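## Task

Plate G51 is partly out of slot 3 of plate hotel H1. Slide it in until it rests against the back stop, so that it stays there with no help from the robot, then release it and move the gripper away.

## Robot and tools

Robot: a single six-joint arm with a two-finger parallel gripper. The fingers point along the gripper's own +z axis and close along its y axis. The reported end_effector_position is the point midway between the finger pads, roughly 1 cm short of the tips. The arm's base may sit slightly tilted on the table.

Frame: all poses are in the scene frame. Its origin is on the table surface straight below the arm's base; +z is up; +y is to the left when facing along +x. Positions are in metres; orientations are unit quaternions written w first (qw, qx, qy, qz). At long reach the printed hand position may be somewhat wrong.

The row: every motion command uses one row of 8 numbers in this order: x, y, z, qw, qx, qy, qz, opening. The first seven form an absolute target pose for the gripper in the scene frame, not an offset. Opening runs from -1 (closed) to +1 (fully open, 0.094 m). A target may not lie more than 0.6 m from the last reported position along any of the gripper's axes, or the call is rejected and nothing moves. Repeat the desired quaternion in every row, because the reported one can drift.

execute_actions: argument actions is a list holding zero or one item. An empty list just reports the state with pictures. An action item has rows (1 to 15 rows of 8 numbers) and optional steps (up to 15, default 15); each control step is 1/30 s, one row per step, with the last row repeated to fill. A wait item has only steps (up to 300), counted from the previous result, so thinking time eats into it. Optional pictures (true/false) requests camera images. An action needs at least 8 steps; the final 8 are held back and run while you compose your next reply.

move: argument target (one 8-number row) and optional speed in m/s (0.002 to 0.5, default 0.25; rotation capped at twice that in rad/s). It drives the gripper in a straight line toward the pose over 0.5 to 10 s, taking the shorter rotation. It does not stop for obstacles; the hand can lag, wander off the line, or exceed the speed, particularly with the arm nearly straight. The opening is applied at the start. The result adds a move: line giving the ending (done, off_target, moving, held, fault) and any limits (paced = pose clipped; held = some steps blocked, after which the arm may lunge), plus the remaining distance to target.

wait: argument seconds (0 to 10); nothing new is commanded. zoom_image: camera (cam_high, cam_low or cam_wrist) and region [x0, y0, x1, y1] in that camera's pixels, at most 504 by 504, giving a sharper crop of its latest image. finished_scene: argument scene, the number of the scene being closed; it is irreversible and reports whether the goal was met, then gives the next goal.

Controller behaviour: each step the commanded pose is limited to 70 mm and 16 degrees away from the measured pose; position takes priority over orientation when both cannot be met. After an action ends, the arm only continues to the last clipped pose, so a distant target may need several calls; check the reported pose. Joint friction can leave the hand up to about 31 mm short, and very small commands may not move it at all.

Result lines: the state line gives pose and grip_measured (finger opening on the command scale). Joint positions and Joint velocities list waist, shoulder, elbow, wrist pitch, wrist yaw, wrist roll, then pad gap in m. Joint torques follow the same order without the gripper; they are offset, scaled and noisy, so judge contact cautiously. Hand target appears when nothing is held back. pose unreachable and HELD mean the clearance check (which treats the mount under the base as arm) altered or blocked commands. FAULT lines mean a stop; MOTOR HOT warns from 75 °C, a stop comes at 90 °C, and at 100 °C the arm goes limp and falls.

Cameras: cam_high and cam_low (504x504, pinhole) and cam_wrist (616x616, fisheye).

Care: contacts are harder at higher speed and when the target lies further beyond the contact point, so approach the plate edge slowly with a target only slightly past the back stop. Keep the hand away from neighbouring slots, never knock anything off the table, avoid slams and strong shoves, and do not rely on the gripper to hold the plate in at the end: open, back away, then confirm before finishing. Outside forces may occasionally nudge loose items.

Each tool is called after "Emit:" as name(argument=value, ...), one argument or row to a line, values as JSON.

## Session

Emit:
execute_actions(
  actions=[],
)

Scene clock: 0.00 s of 7200.00 s.
end_effector_position=(+0.5561, -0.0029, +0.2979) grip_measured=+1.000 end_effector_quat_wxyz=(+0.542, -0.425, +0.701, -0.186)
Joint positions: [-0.346  2.319  1.153  1.029 -0.745 -0.205  0.094]
Joint velocities: [-0.022 -0.007  0.002 -0.022 -0.022  0.007  0.   ]
Joint torques (N m, as the arm reports them, + toward a larger angle): no reading
Hand target: +0.556, -0.003, +0.298; +0.542, -0.425, +0.701, -0.186

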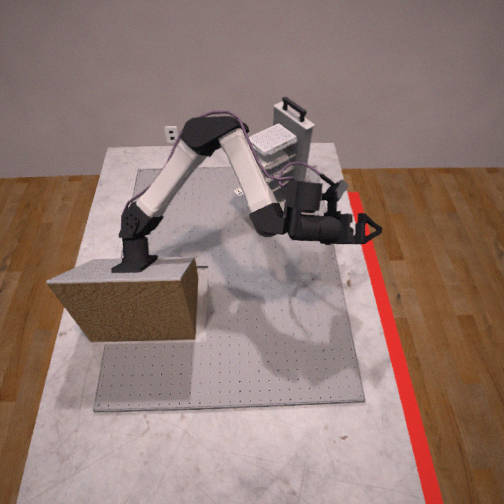

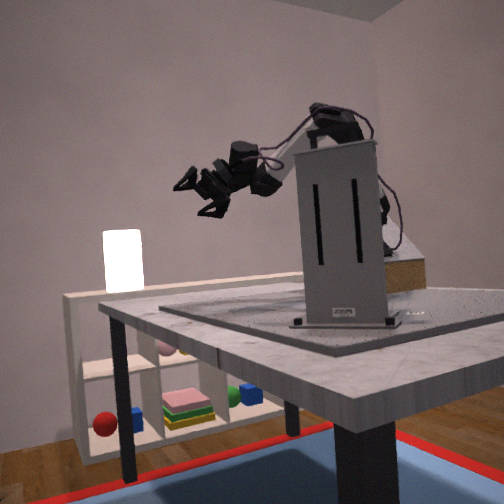

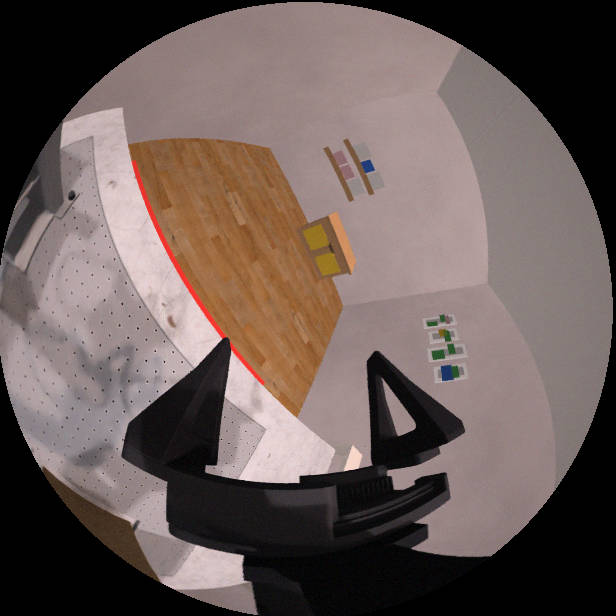

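Emit:
move(
  target=[0.23,0.24,0.33,0.669,-0.23,0.669,0.23,0],
  speed=0.2,
)

Emit:
zoom_image(
  camera="cam_high",
  region=[180, 80, 340, 230],
)

Scene clock: 3.93 s of 7200.00 s.
end_effector_position=(+0.2361, +0.2480, +0.3366) grip_measured=+0.002 end_effector_quat_wxyz=(+0.662, -0.229, +0.680, +0.216)
Joint positions: [-0.063  0.496  0.014  0.963 -0.525  0.91   0.047]
Joint velocities: [-0.002 -0.012  0.002 -0.081  0.007 -0.081  0.   ]
Joint torques (N m, as the arm reports them, + toward a larger angle): [ 0.53 -0.06  4.29  1.2   0.72  0.  ]
Hand target: +0.235, +0.243, +0.330; +0.661, -0.225, +0.683, +0.215
Off the commanded pose: 0.012 m, 2 deg.
joint sent to its limit — the command would take joint 3 (elbow) past its lower limit, so that joint was sent only as far as its limit.
Kept back: nothing.
move: off_target

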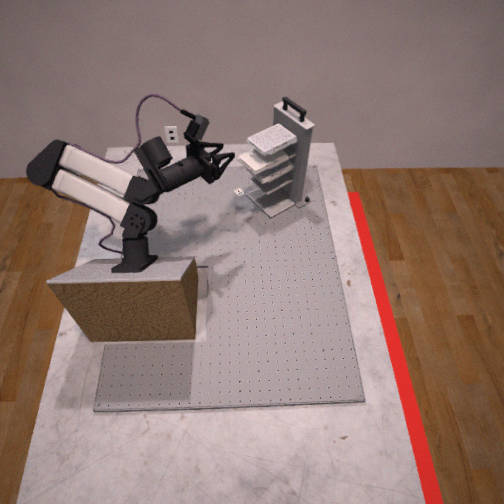

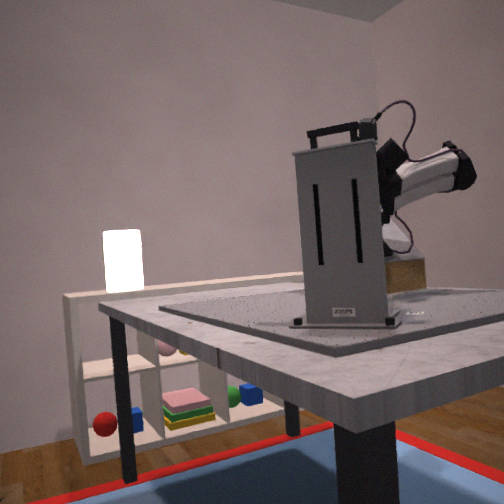

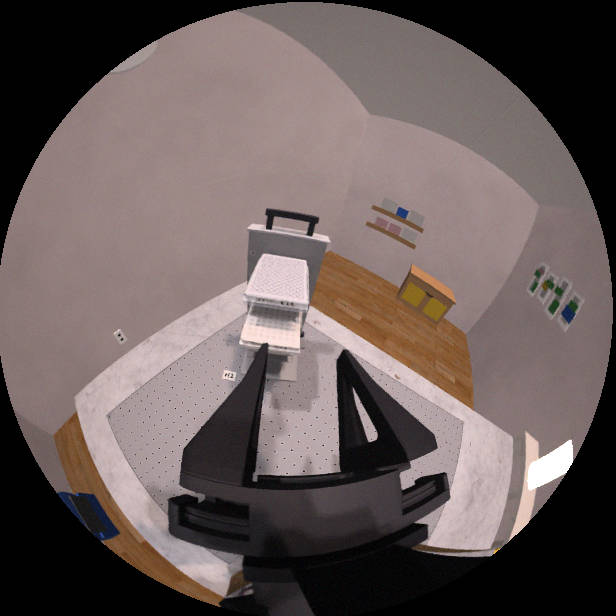

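Region (180, 80, 340, 230) of cam_high's 504x504 image, scaled by 3.150, with more detail than that image has; it fills the top 472 rows of this view, and the rest is white.

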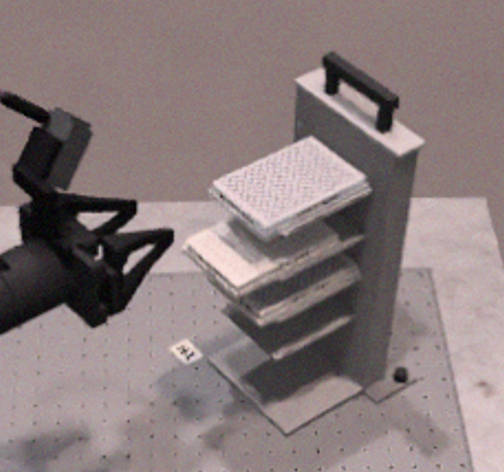

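Emit:
move(
  target=[0.245,0.298,0.235,0.595,-0.253,0.735,0.205,0],
  speed=0.08,
)

Emit:
zoom_image(
  camera="cam_high",
  region=[180, 80, 340, 230],
)

Scene clock: 6.33 s of 7200.00 s.
end_effector_position=(+0.2410, +0.2812, +0.2249) grip_measured=+0.002 end_effector_quat_wxyz=(+0.584, -0.249, +0.749, +0.190)
Joint positions: [ 0.603  0.89   0.014  1.11  -0.045  0.625  0.047]
Joint velocities: [-0.007  0.002 -0.007 -0.007 -0.007  0.037  0.   ]
Joint torques (N m, as the arm reports them, + toward a larger angle): [-0.53 -0.65  8.07  2.25  0.55 -0.03]
Hand target: +0.244, +0.297, +0.235; +0.594, -0.255, +0.735, +0.203
Off the commanded pose: 0.020 m, 3 deg.
Kept back: nothing.
move: off_target

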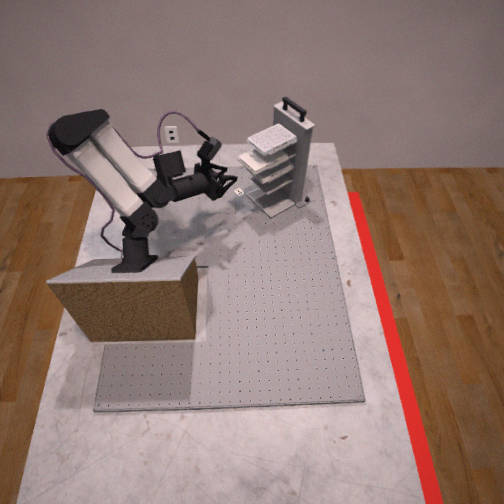

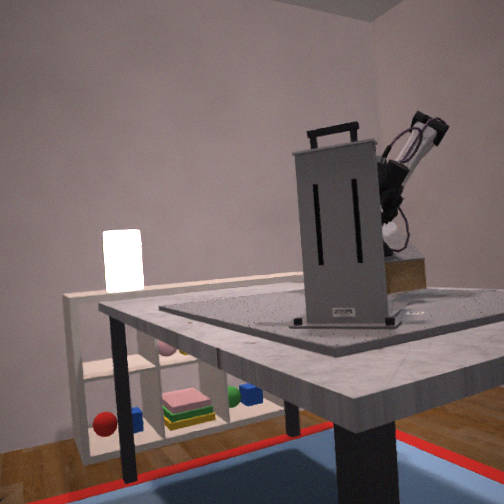

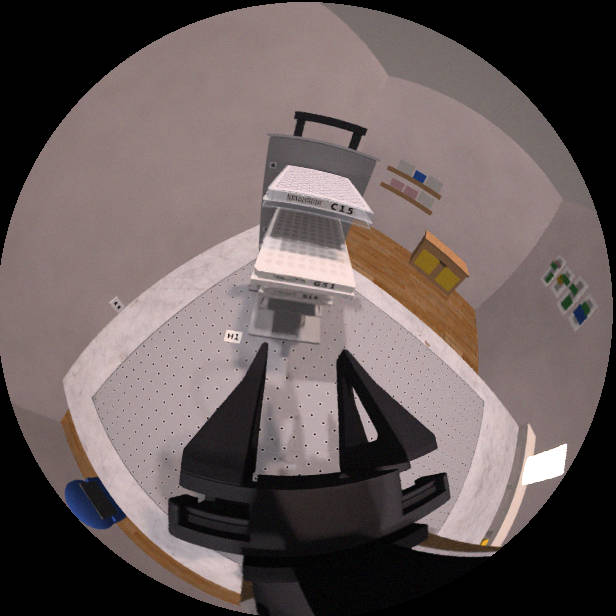

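Region (180, 80, 340, 230) of cam_high's 504x504 image, scaled by 3.150, with more detail than that image has; it fills the top 472 rows of this view, and the rest is white.

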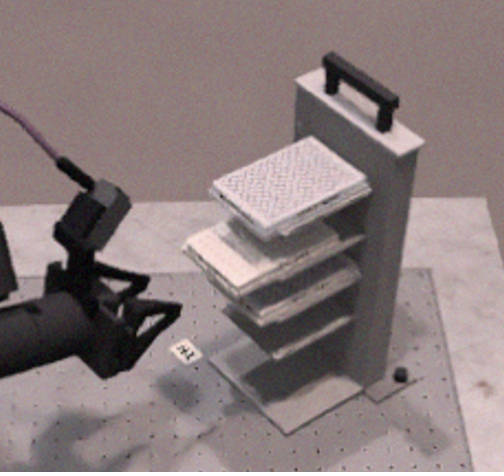

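Emit:
move(
  target=[0.272,0.316,0.237,0.595,-0.253,0.735,0.205,0],
  speed=0.03,
)

Emit:
zoom_image(
  camera="cam_high",
  region=[200, 110, 320, 210],
)

Scene clock: 8.43 s of 7200.00 s.
end_effector_position=(+0.2663, +0.3070, +0.2274) grip_measured=+0.002 end_effector_quat_wxyz=(+0.585, -0.253, +0.746, +0.196)
Joint positions: [ 0.591  1.064  0.143  1.17  -0.063  0.629  0.047]
Joint velocities: [ 0.002  0.007 -0.002 -0.022 -0.007 -0.007 -0.001]
Joint torques (N m, as the arm reports them, + toward a larger angle): [-3.63 -1.62  6.92  2.31  0.43  0.1 ]
Hand target: +0.272, +0.315, +0.237; +0.595, -0.253, +0.735, +0.205
Off the commanded pose: 0.014 m, 2 deg.
Kept back: nothing.
move: off_target

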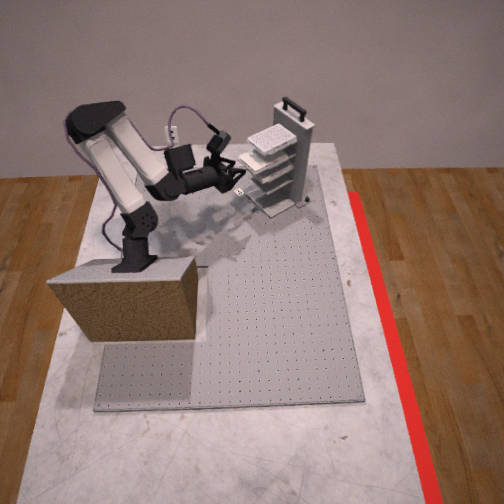

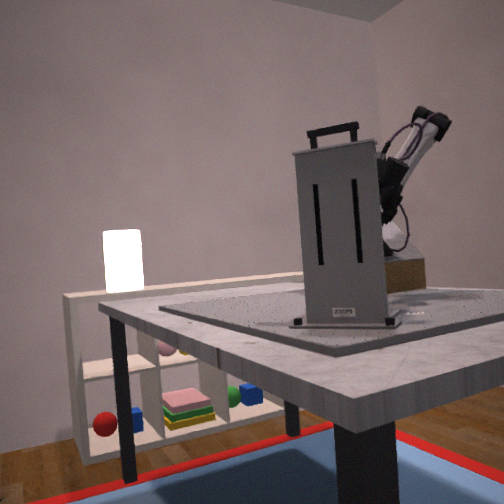

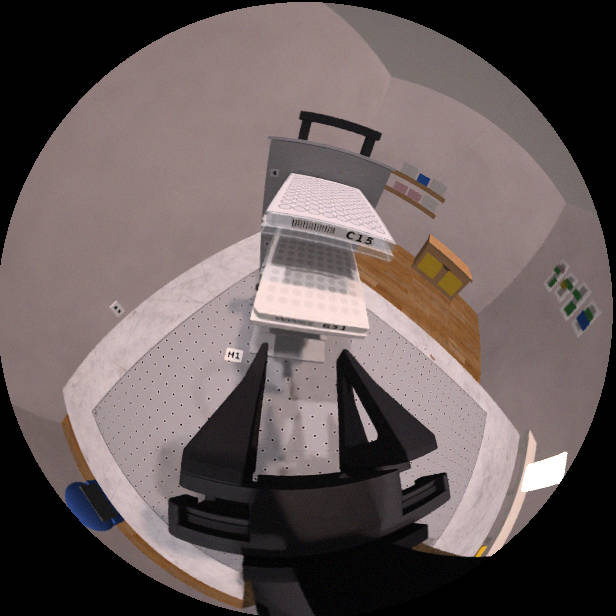

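Region (200, 110, 320, 210) of cam_high's 504x504 image, scaled by 4.200, with more detail than that image has.

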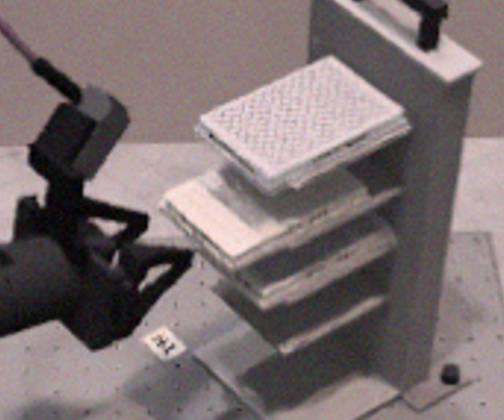

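Emit:
execute_actions(
  actions=[
    {"rows":[[0.273,0.316,0.238,0.595,-0.253,0.735,0.205,0],[0.274,0.3165,0.238,0.595,-0.253,0.735,0.205,0],[0.275,0.317,0.238,0.595,-0.253,0.735,0.205,0],[0.276,0.3175,0.238,0.595,-0.253,0.735,0.205,0],[0.277,0.318,0.238,0.595,-0.253,0.735,0.205,0],[0.278,0.3185,0.238,0.595,-0.253,0.735,0.205,0],[0.279,0.319,0.238,0.595,-0.253,0.735,0.205,0],[0.280,0.3195,0.238,0.595,-0.253,0.735,0.205,0],[0.281,0.320,0.238,0.595,-0.253,0.735,0.205,0],[0.282,0.3205,0.238,0.595,-0.253,0.735,0.205,0],[0.283,0.321,0.238,0.595,-0.253,0.735,0.205,0],[0.284,0.322,0.238,0.595,-0.253,0.735,0.205,0],[0.285,0.3225,0.238,0.595,-0.253,0.735,0.205,0],[0.286,0.323,0.238,0.595,-0.253,0.735,0.205,0],[0.287,0.324,0.238,0.595,-0.253,0.735,0.205,0]]},
  ],
)

Emit:
execute_actions(
  actions=[
    {"rows":[[0.288,0.3247,0.238,0.595,-0.253,0.735,0.205,0],[0.289,0.3255,0.238,0.595,-0.253,0.735,0.205,0],[0.290,0.3262,0.238,0.595,-0.253,0.735,0.205,0],[0.291,0.327,0.238,0.595,-0.253,0.735,0.205,0],[0.292,0.3277,0.238,0.595,-0.253,0.735,0.205,0],[0.293,0.3285,0.238,0.595,-0.253,0.735,0.205,0],[0.294,0.3292,0.238,0.595,-0.253,0.735,0.205,0],[0.295,0.33,0.238,0.595,-0.253,0.735,0.205,0],[0.296,0.3307,0.238,0.595,-0.253,0.735,0.205,0],[0.297,0.3315,0.238,0.595,-0.253,0.735,0.205,0],[0.298,0.3322,0.238,0.595,-0.253,0.735,0.205,0],[0.299,0.333,0.238,0.595,-0.253,0.735,0.205,0]]},
  ],
)

Emit:
wait(
  seconds=0.3,
)

Emit:
zoom_image(
  camera="cam_high",
  region=[200, 110, 320, 210],
)

Scene clock: 9.60 s of 7200.00 s.
end_effector_position=(+0.2710, +0.3081, +0.2284) grip_measured=+0.002 end_effector_quat_wxyz=(+0.585, -0.252, +0.746, +0.195)
Joint positions: [ 0.579  1.083  0.159  1.172 -0.072  0.631  0.047]
Joint velocities: [-0.027  0.178  0.168 -0.037 -0.051  0.007  0.   ]
Joint torques (N m, as the arm reports them, + toward a larger angle): [-3.75 -1.91  6.55  2.24  0.43  0.15]
Steps of this call (steps 1 to 28: nothing new was sent; steps 29 to 35: the first 7 steps of this action). Readings (end_effector_position):
29: (+0.2662, +0.3071, +0.2275)
30: (+0.2666, +0.3068, +0.2279)
32: (+0.2673, +0.3063, +0.2283)
35: the state above

Scene clock: 10.10 s of 7200.00 s.
end_effector_position=(+0.2860, +0.3189, +0.2285) grip_measured=+0.002 end_effector_quat_wxyz=(+0.585, -0.252, +0.746, +0.196)
Joint positions: [ 0.568  1.157  0.228  1.178 -0.085  0.635  0.047]
Joint velocities: [-0.007  0.129  0.129 -0.007 -0.037 -0.007  0.   ]
Joint torques (N m, as the arm reports them, + toward a larger angle): [-4.25 -2.13  6.88  2.19  0.43  0.09]
Off your previous action's commanded pose: 0.016 m, 2 deg at its last step (step 8 of this call).
Steps of this call (steps 1 to 8: the last 8 steps of your previous action; steps 9 to 15: the first 7 steps of this action). Readings (end_effector_position):
9: (+0.2802, +0.3141, +0.2283)
10: (+0.2812, +0.3150, +0.2284)
12: (+0.2831, +0.3165, +0.2284)
15: the state above

Scene clock: 10.67 s of 7200.00 s.
end_effector_position=(+0.2928, +0.3247, +0.2288) grip_measured=+0.002 end_effector_quat_wxyz=(+0.585, -0.252, +0.745, +0.197)
Joint positions: [ 0.566  1.188  0.261  1.178 -0.087  0.636  0.047]
Joint velocities: [-0.002 -0.002 -0.012 -0.051  0.022 -0.007 -0.   ]
Joint torques (N m, as the arm reports them, + toward a larger angle): [-4.39 -2.44  7.01  2.23  0.41  0.12]
Hand target: +0.299, +0.332, +0.238; +0.595, -0.253, +0.735, +0.205
Off the commanded pose: 0.014 m, 2 deg.
Kept back: nothing.
Steps of this call (steps 1 to 8: the last 8 steps of your previous action; steps 9 to 17: nothing new was sent). Readings (end_effector_position):
1: (+0.2869, +0.3196, +0.2284)
2: (+0.2880, +0.3205, +0.2285)
4: (+0.2899, +0.3221, +0.2286)
8: (+0.2926, +0.3246, +0.2288)
17: the state above

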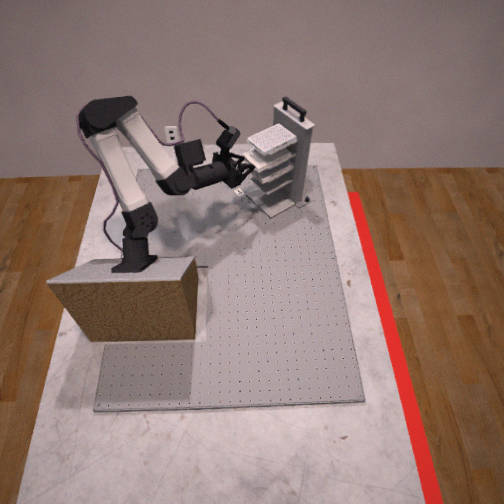

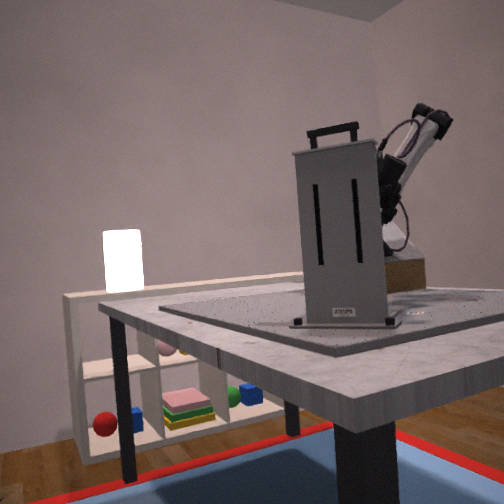

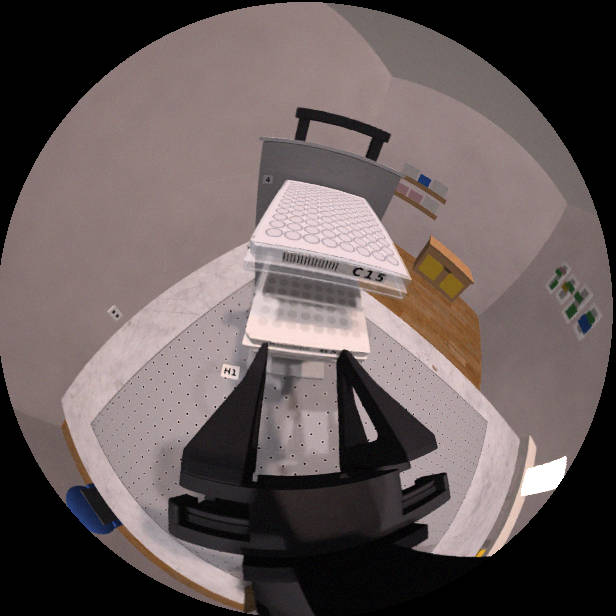

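Region (200, 110, 320, 210) of cam_high's 504x504 image, scaled by 4.200, with more detail than that image has.

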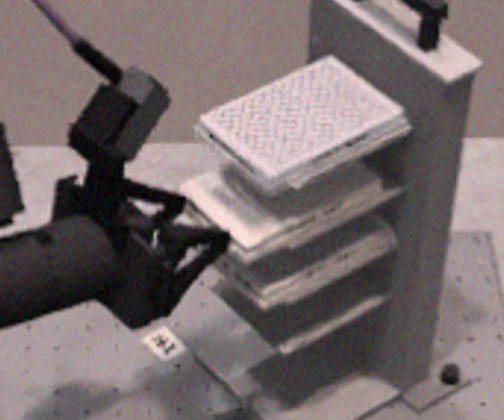

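Emit:
execute_actions(
  actions=[
    {"rows":[[0.300,0.3337,0.237,0.595,-0.253,0.735,0.205,0],[0.301,0.3345,0.237,0.595,-0.253,0.735,0.205,0],[0.302,0.3352,0.237,0.595,-0.253,0.735,0.205,0],[0.303,0.336,0.237,0.595,-0.253,0.735,0.205,0],[0.304,0.3367,0.237,0.595,-0.253,0.735,0.205,0],[0.305,0.3375,0.237,0.595,-0.253,0.735,0.205,0],[0.306,0.3382,0.237,0.595,-0.253,0.735,0.205,0],[0.307,0.339,0.237,0.595,-0.253,0.735,0.205,0],[0.308,0.3397,0.237,0.595,-0.253,0.735,0.205,0],[0.309,0.3405,0.237,0.595,-0.253,0.735,0.205,0],[0.310,0.3412,0.237,0.595,-0.253,0.735,0.205,0],[0.311,0.342,0.237,0.595,-0.253,0.735,0.205,0],[0.312,0.3427,0.237,0.595,-0.253,0.735,0.205,0],[0.313,0.3435,0.237,0.595,-0.253,0.735,0.205,0],[0.314,0.3442,0.237,0.595,-0.253,0.735,0.205,0]]},
  ],
)

Emit:
wait(
  seconds=0.4,
)

Emit:
zoom_image(
  camera="cam_high",
  region=[200, 110, 320, 210],
)

Scene clock: 11.40 s of 7200.00 s.
end_effector_position=(+0.2976, +0.3282, +0.2280) grip_measured=+0.002 end_effector_quat_wxyz=(+0.585, -0.252, +0.745, +0.197)
Joint positions: [ 0.566  1.213  0.284  1.18  -0.087  0.636  0.047]
Joint velocities: [-0.007  0.115  0.173  0.007 -0.007 -0.095  0.   ]
Joint torques (N m, as the arm reports them, + toward a larger angle): [-4.38 -2.95  6.98  2.16  0.43  0.11]
Steps of this call (steps 1 to 15: nothing new was sent; steps 16 to 22: the first 7 steps of this action). Readings (end_effector_position):
16: (+0.2928, +0.3247, +0.2288)
17: (+0.2929, +0.3246, +0.2286)
19: (+0.2944, +0.3251, +0.2278)
22: the state above

Scene clock: 12.07 s of 7200.00 s.
end_effector_position=(+0.3062, +0.3370, +0.2291) grip_measured=+0.002 end_effector_quat_wxyz=(+0.587, -0.254, +0.742, +0.200)
Joint positions: [ 0.566  1.25   0.33   1.18  -0.089  0.637  0.047]
Joint velocities: [ 0.027 -0.012 -0.007  0.022  0.022 -0.022 -0.001]
Joint torques (N m, as the arm reports them, + toward a larger angle): [-4.89 -2.79  7.3   2.08  0.41  0.11]
Hand target: +0.314, +0.344, +0.237; +0.595, -0.253, +0.735, +0.205
Off the commanded pose: 0.013 m, 1 deg.
Kept back: nothing.
Steps of this call (steps 1 to 8: the last 8 steps of your previous action; steps 9 to 20: nothing new was sent). Readings (end_effector_position):
1: (+0.2986, +0.3292, +0.2282)
2: (+0.2996, +0.3305, +0.2286)
4: (+0.3014, +0.3324, +0.2289)
8: (+0.3051, +0.3362, +0.2293)
20: the state above

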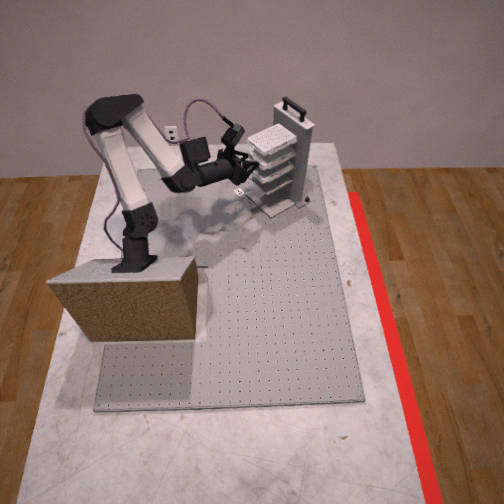

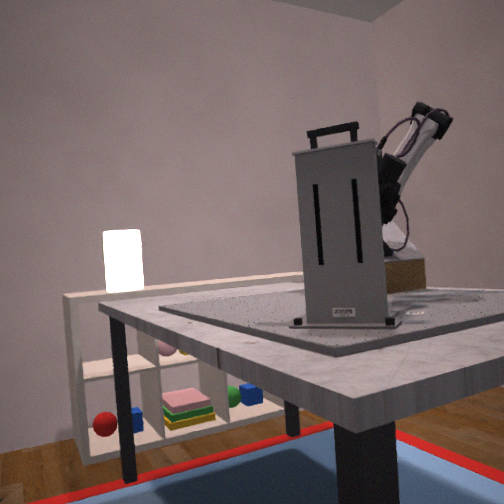

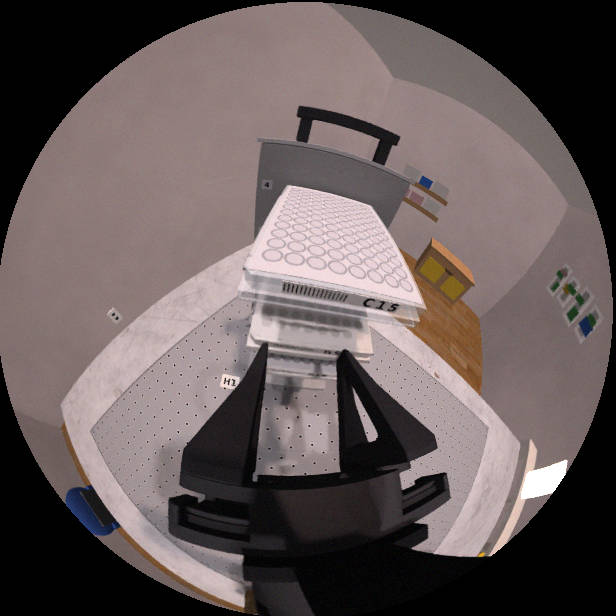

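Region (200, 110, 320, 210) of cam_high's 504x504 image, scaled by 4.200, with more detail than that image has.

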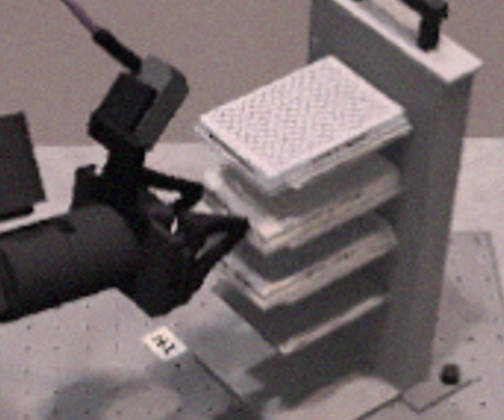

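Emit:
execute_actions(
  actions=[
    {"rows":[[0.315,0.345,0.237,0.595,-0.253,0.735,0.205,0],[0.316,0.3457,0.237,0.595,-0.253,0.735,0.205,0],[0.317,0.3465,0.237,0.595,-0.253,0.735,0.205,0],[0.318,0.3472,0.237,0.595,-0.253,0.735,0.205,0],[0.319,0.348,0.237,0.595,-0.253,0.735,0.205,0]]},
  ],
)

Emit:
execute_actions(
  actions=[
    {"steps":12},
  ],
)

Scene clock: 12.50 s of 7200.00 s.
end_effector_position=(+0.3067, +0.3374, +0.2290) grip_measured=+0.002 end_effector_quat_wxyz=(+0.587, -0.254, +0.742, +0.200)
Joint positions: [ 0.566  1.253  0.332  1.181 -0.089  0.637  0.047]
Joint velocities: [-0.022 -0.002  0.002  0.007 -0.095  0.037 -0.001]
Joint torques (N m, as the arm reports them, + toward a larger angle): [-5.16 -1.95  8.97  1.96  0.39  0.12]
Steps of this call (steps 1 to 6: nothing new was sent; steps 7 to 13: the first 7 steps of this action). Readings (end_effector_position):
7: (+0.3062, +0.3370, +0.2291)
8: (+0.3062, +0.3370, +0.2291)
10: (+0.3062, +0.3370, +0.2289)
13: the state above

Scene clock: 12.90 s of 7200.00 s.
end_effector_position=(+0.3067, +0.3374, +0.2290) grip_measured=+0.002 end_effector_quat_wxyz=(+0.587, -0.254, +0.742, +0.200)
Joint positions: [ 0.566  1.253  0.332  1.181 -0.089  0.637  0.047]
Joint velocities: [ 0.007 -0.012 -0.017 -0.066 -0.022 -0.007 -0.001]
Joint torques (N m, as the arm reports them, + toward a larger angle): [-5.   -1.97  9.03  2.    0.39  0.11]
Hand target: +0.318, +0.347, +0.237; +0.595, -0.253, +0.735, +0.205
Off the commanded pose: 0.018 m, 1 deg.
Kept back: nothing.
Steps of this call (steps 1 to 8: the last 8 steps of your previous action; steps 9 to 12: nothing new was sent). Readings (end_effector_position):
1: (+0.3067, +0.3374, +0.2290)
2: (+0.3067, +0.3374, +0.2290)
4: (+0.3067, +0.3374, +0.2290)
8: (+0.3067, +0.3374, +0.2290)
12: the state above

Emit:
move(
  target=[0.235,0.285,0.235,0.595,-0.253,0.735,0.205,0],
  speed=0.12,
)

Emit:
finished_scene(
  scene=2,
)

Scene clock: 14.53 s of 7200.00 s.
end_effector_position=(+0.2393, +0.2906, +0.2386) grip_measured=+0.002 end_effector_quat_wxyz=(+0.597, -0.253, +0.733, +0.207)
Joint positions: [ 0.594  0.866  0.026  1.129 -0.05   0.632  0.047]
Joint velocities: [-0.017 -0.007 -0.002 -0.051  0.007 -0.022 -0.001]
Joint torques (N m, as the arm reports them, + toward a larger angle): [-0.38 -3.08  2.82  2.03  0.55  0.  ]
Hand target: +0.235, +0.286, +0.235; +0.595, -0.253, +0.735, +0.205
Off the commanded pose: 0.008 m, 0 deg.
Kept back: nothing.
move: done

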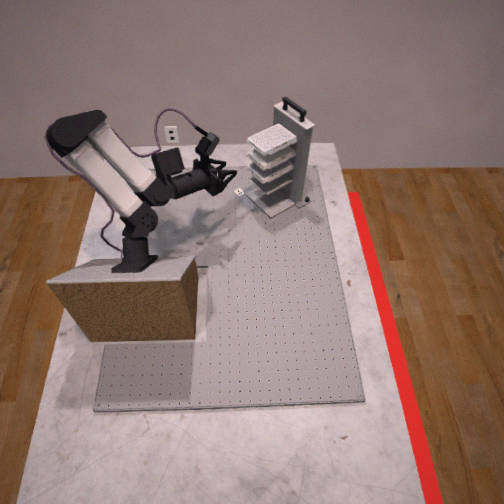

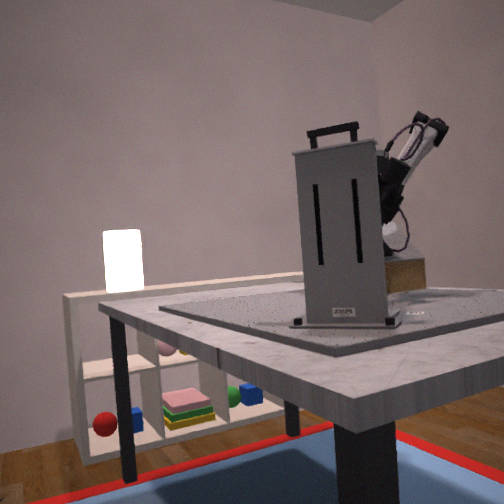

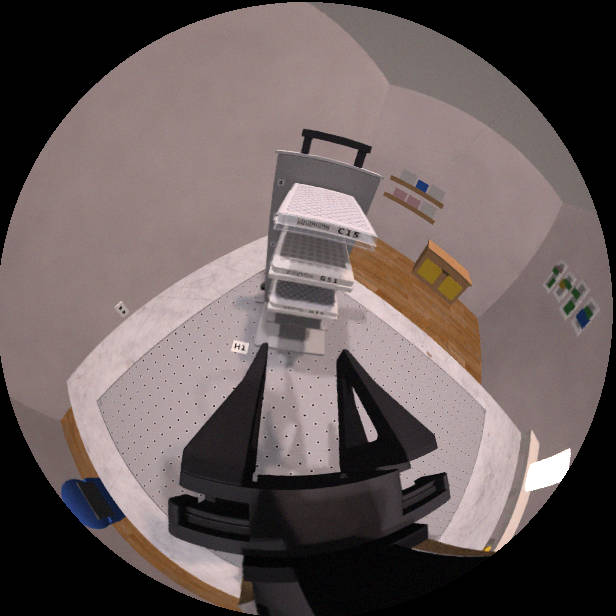

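The scene is finished: the task was done.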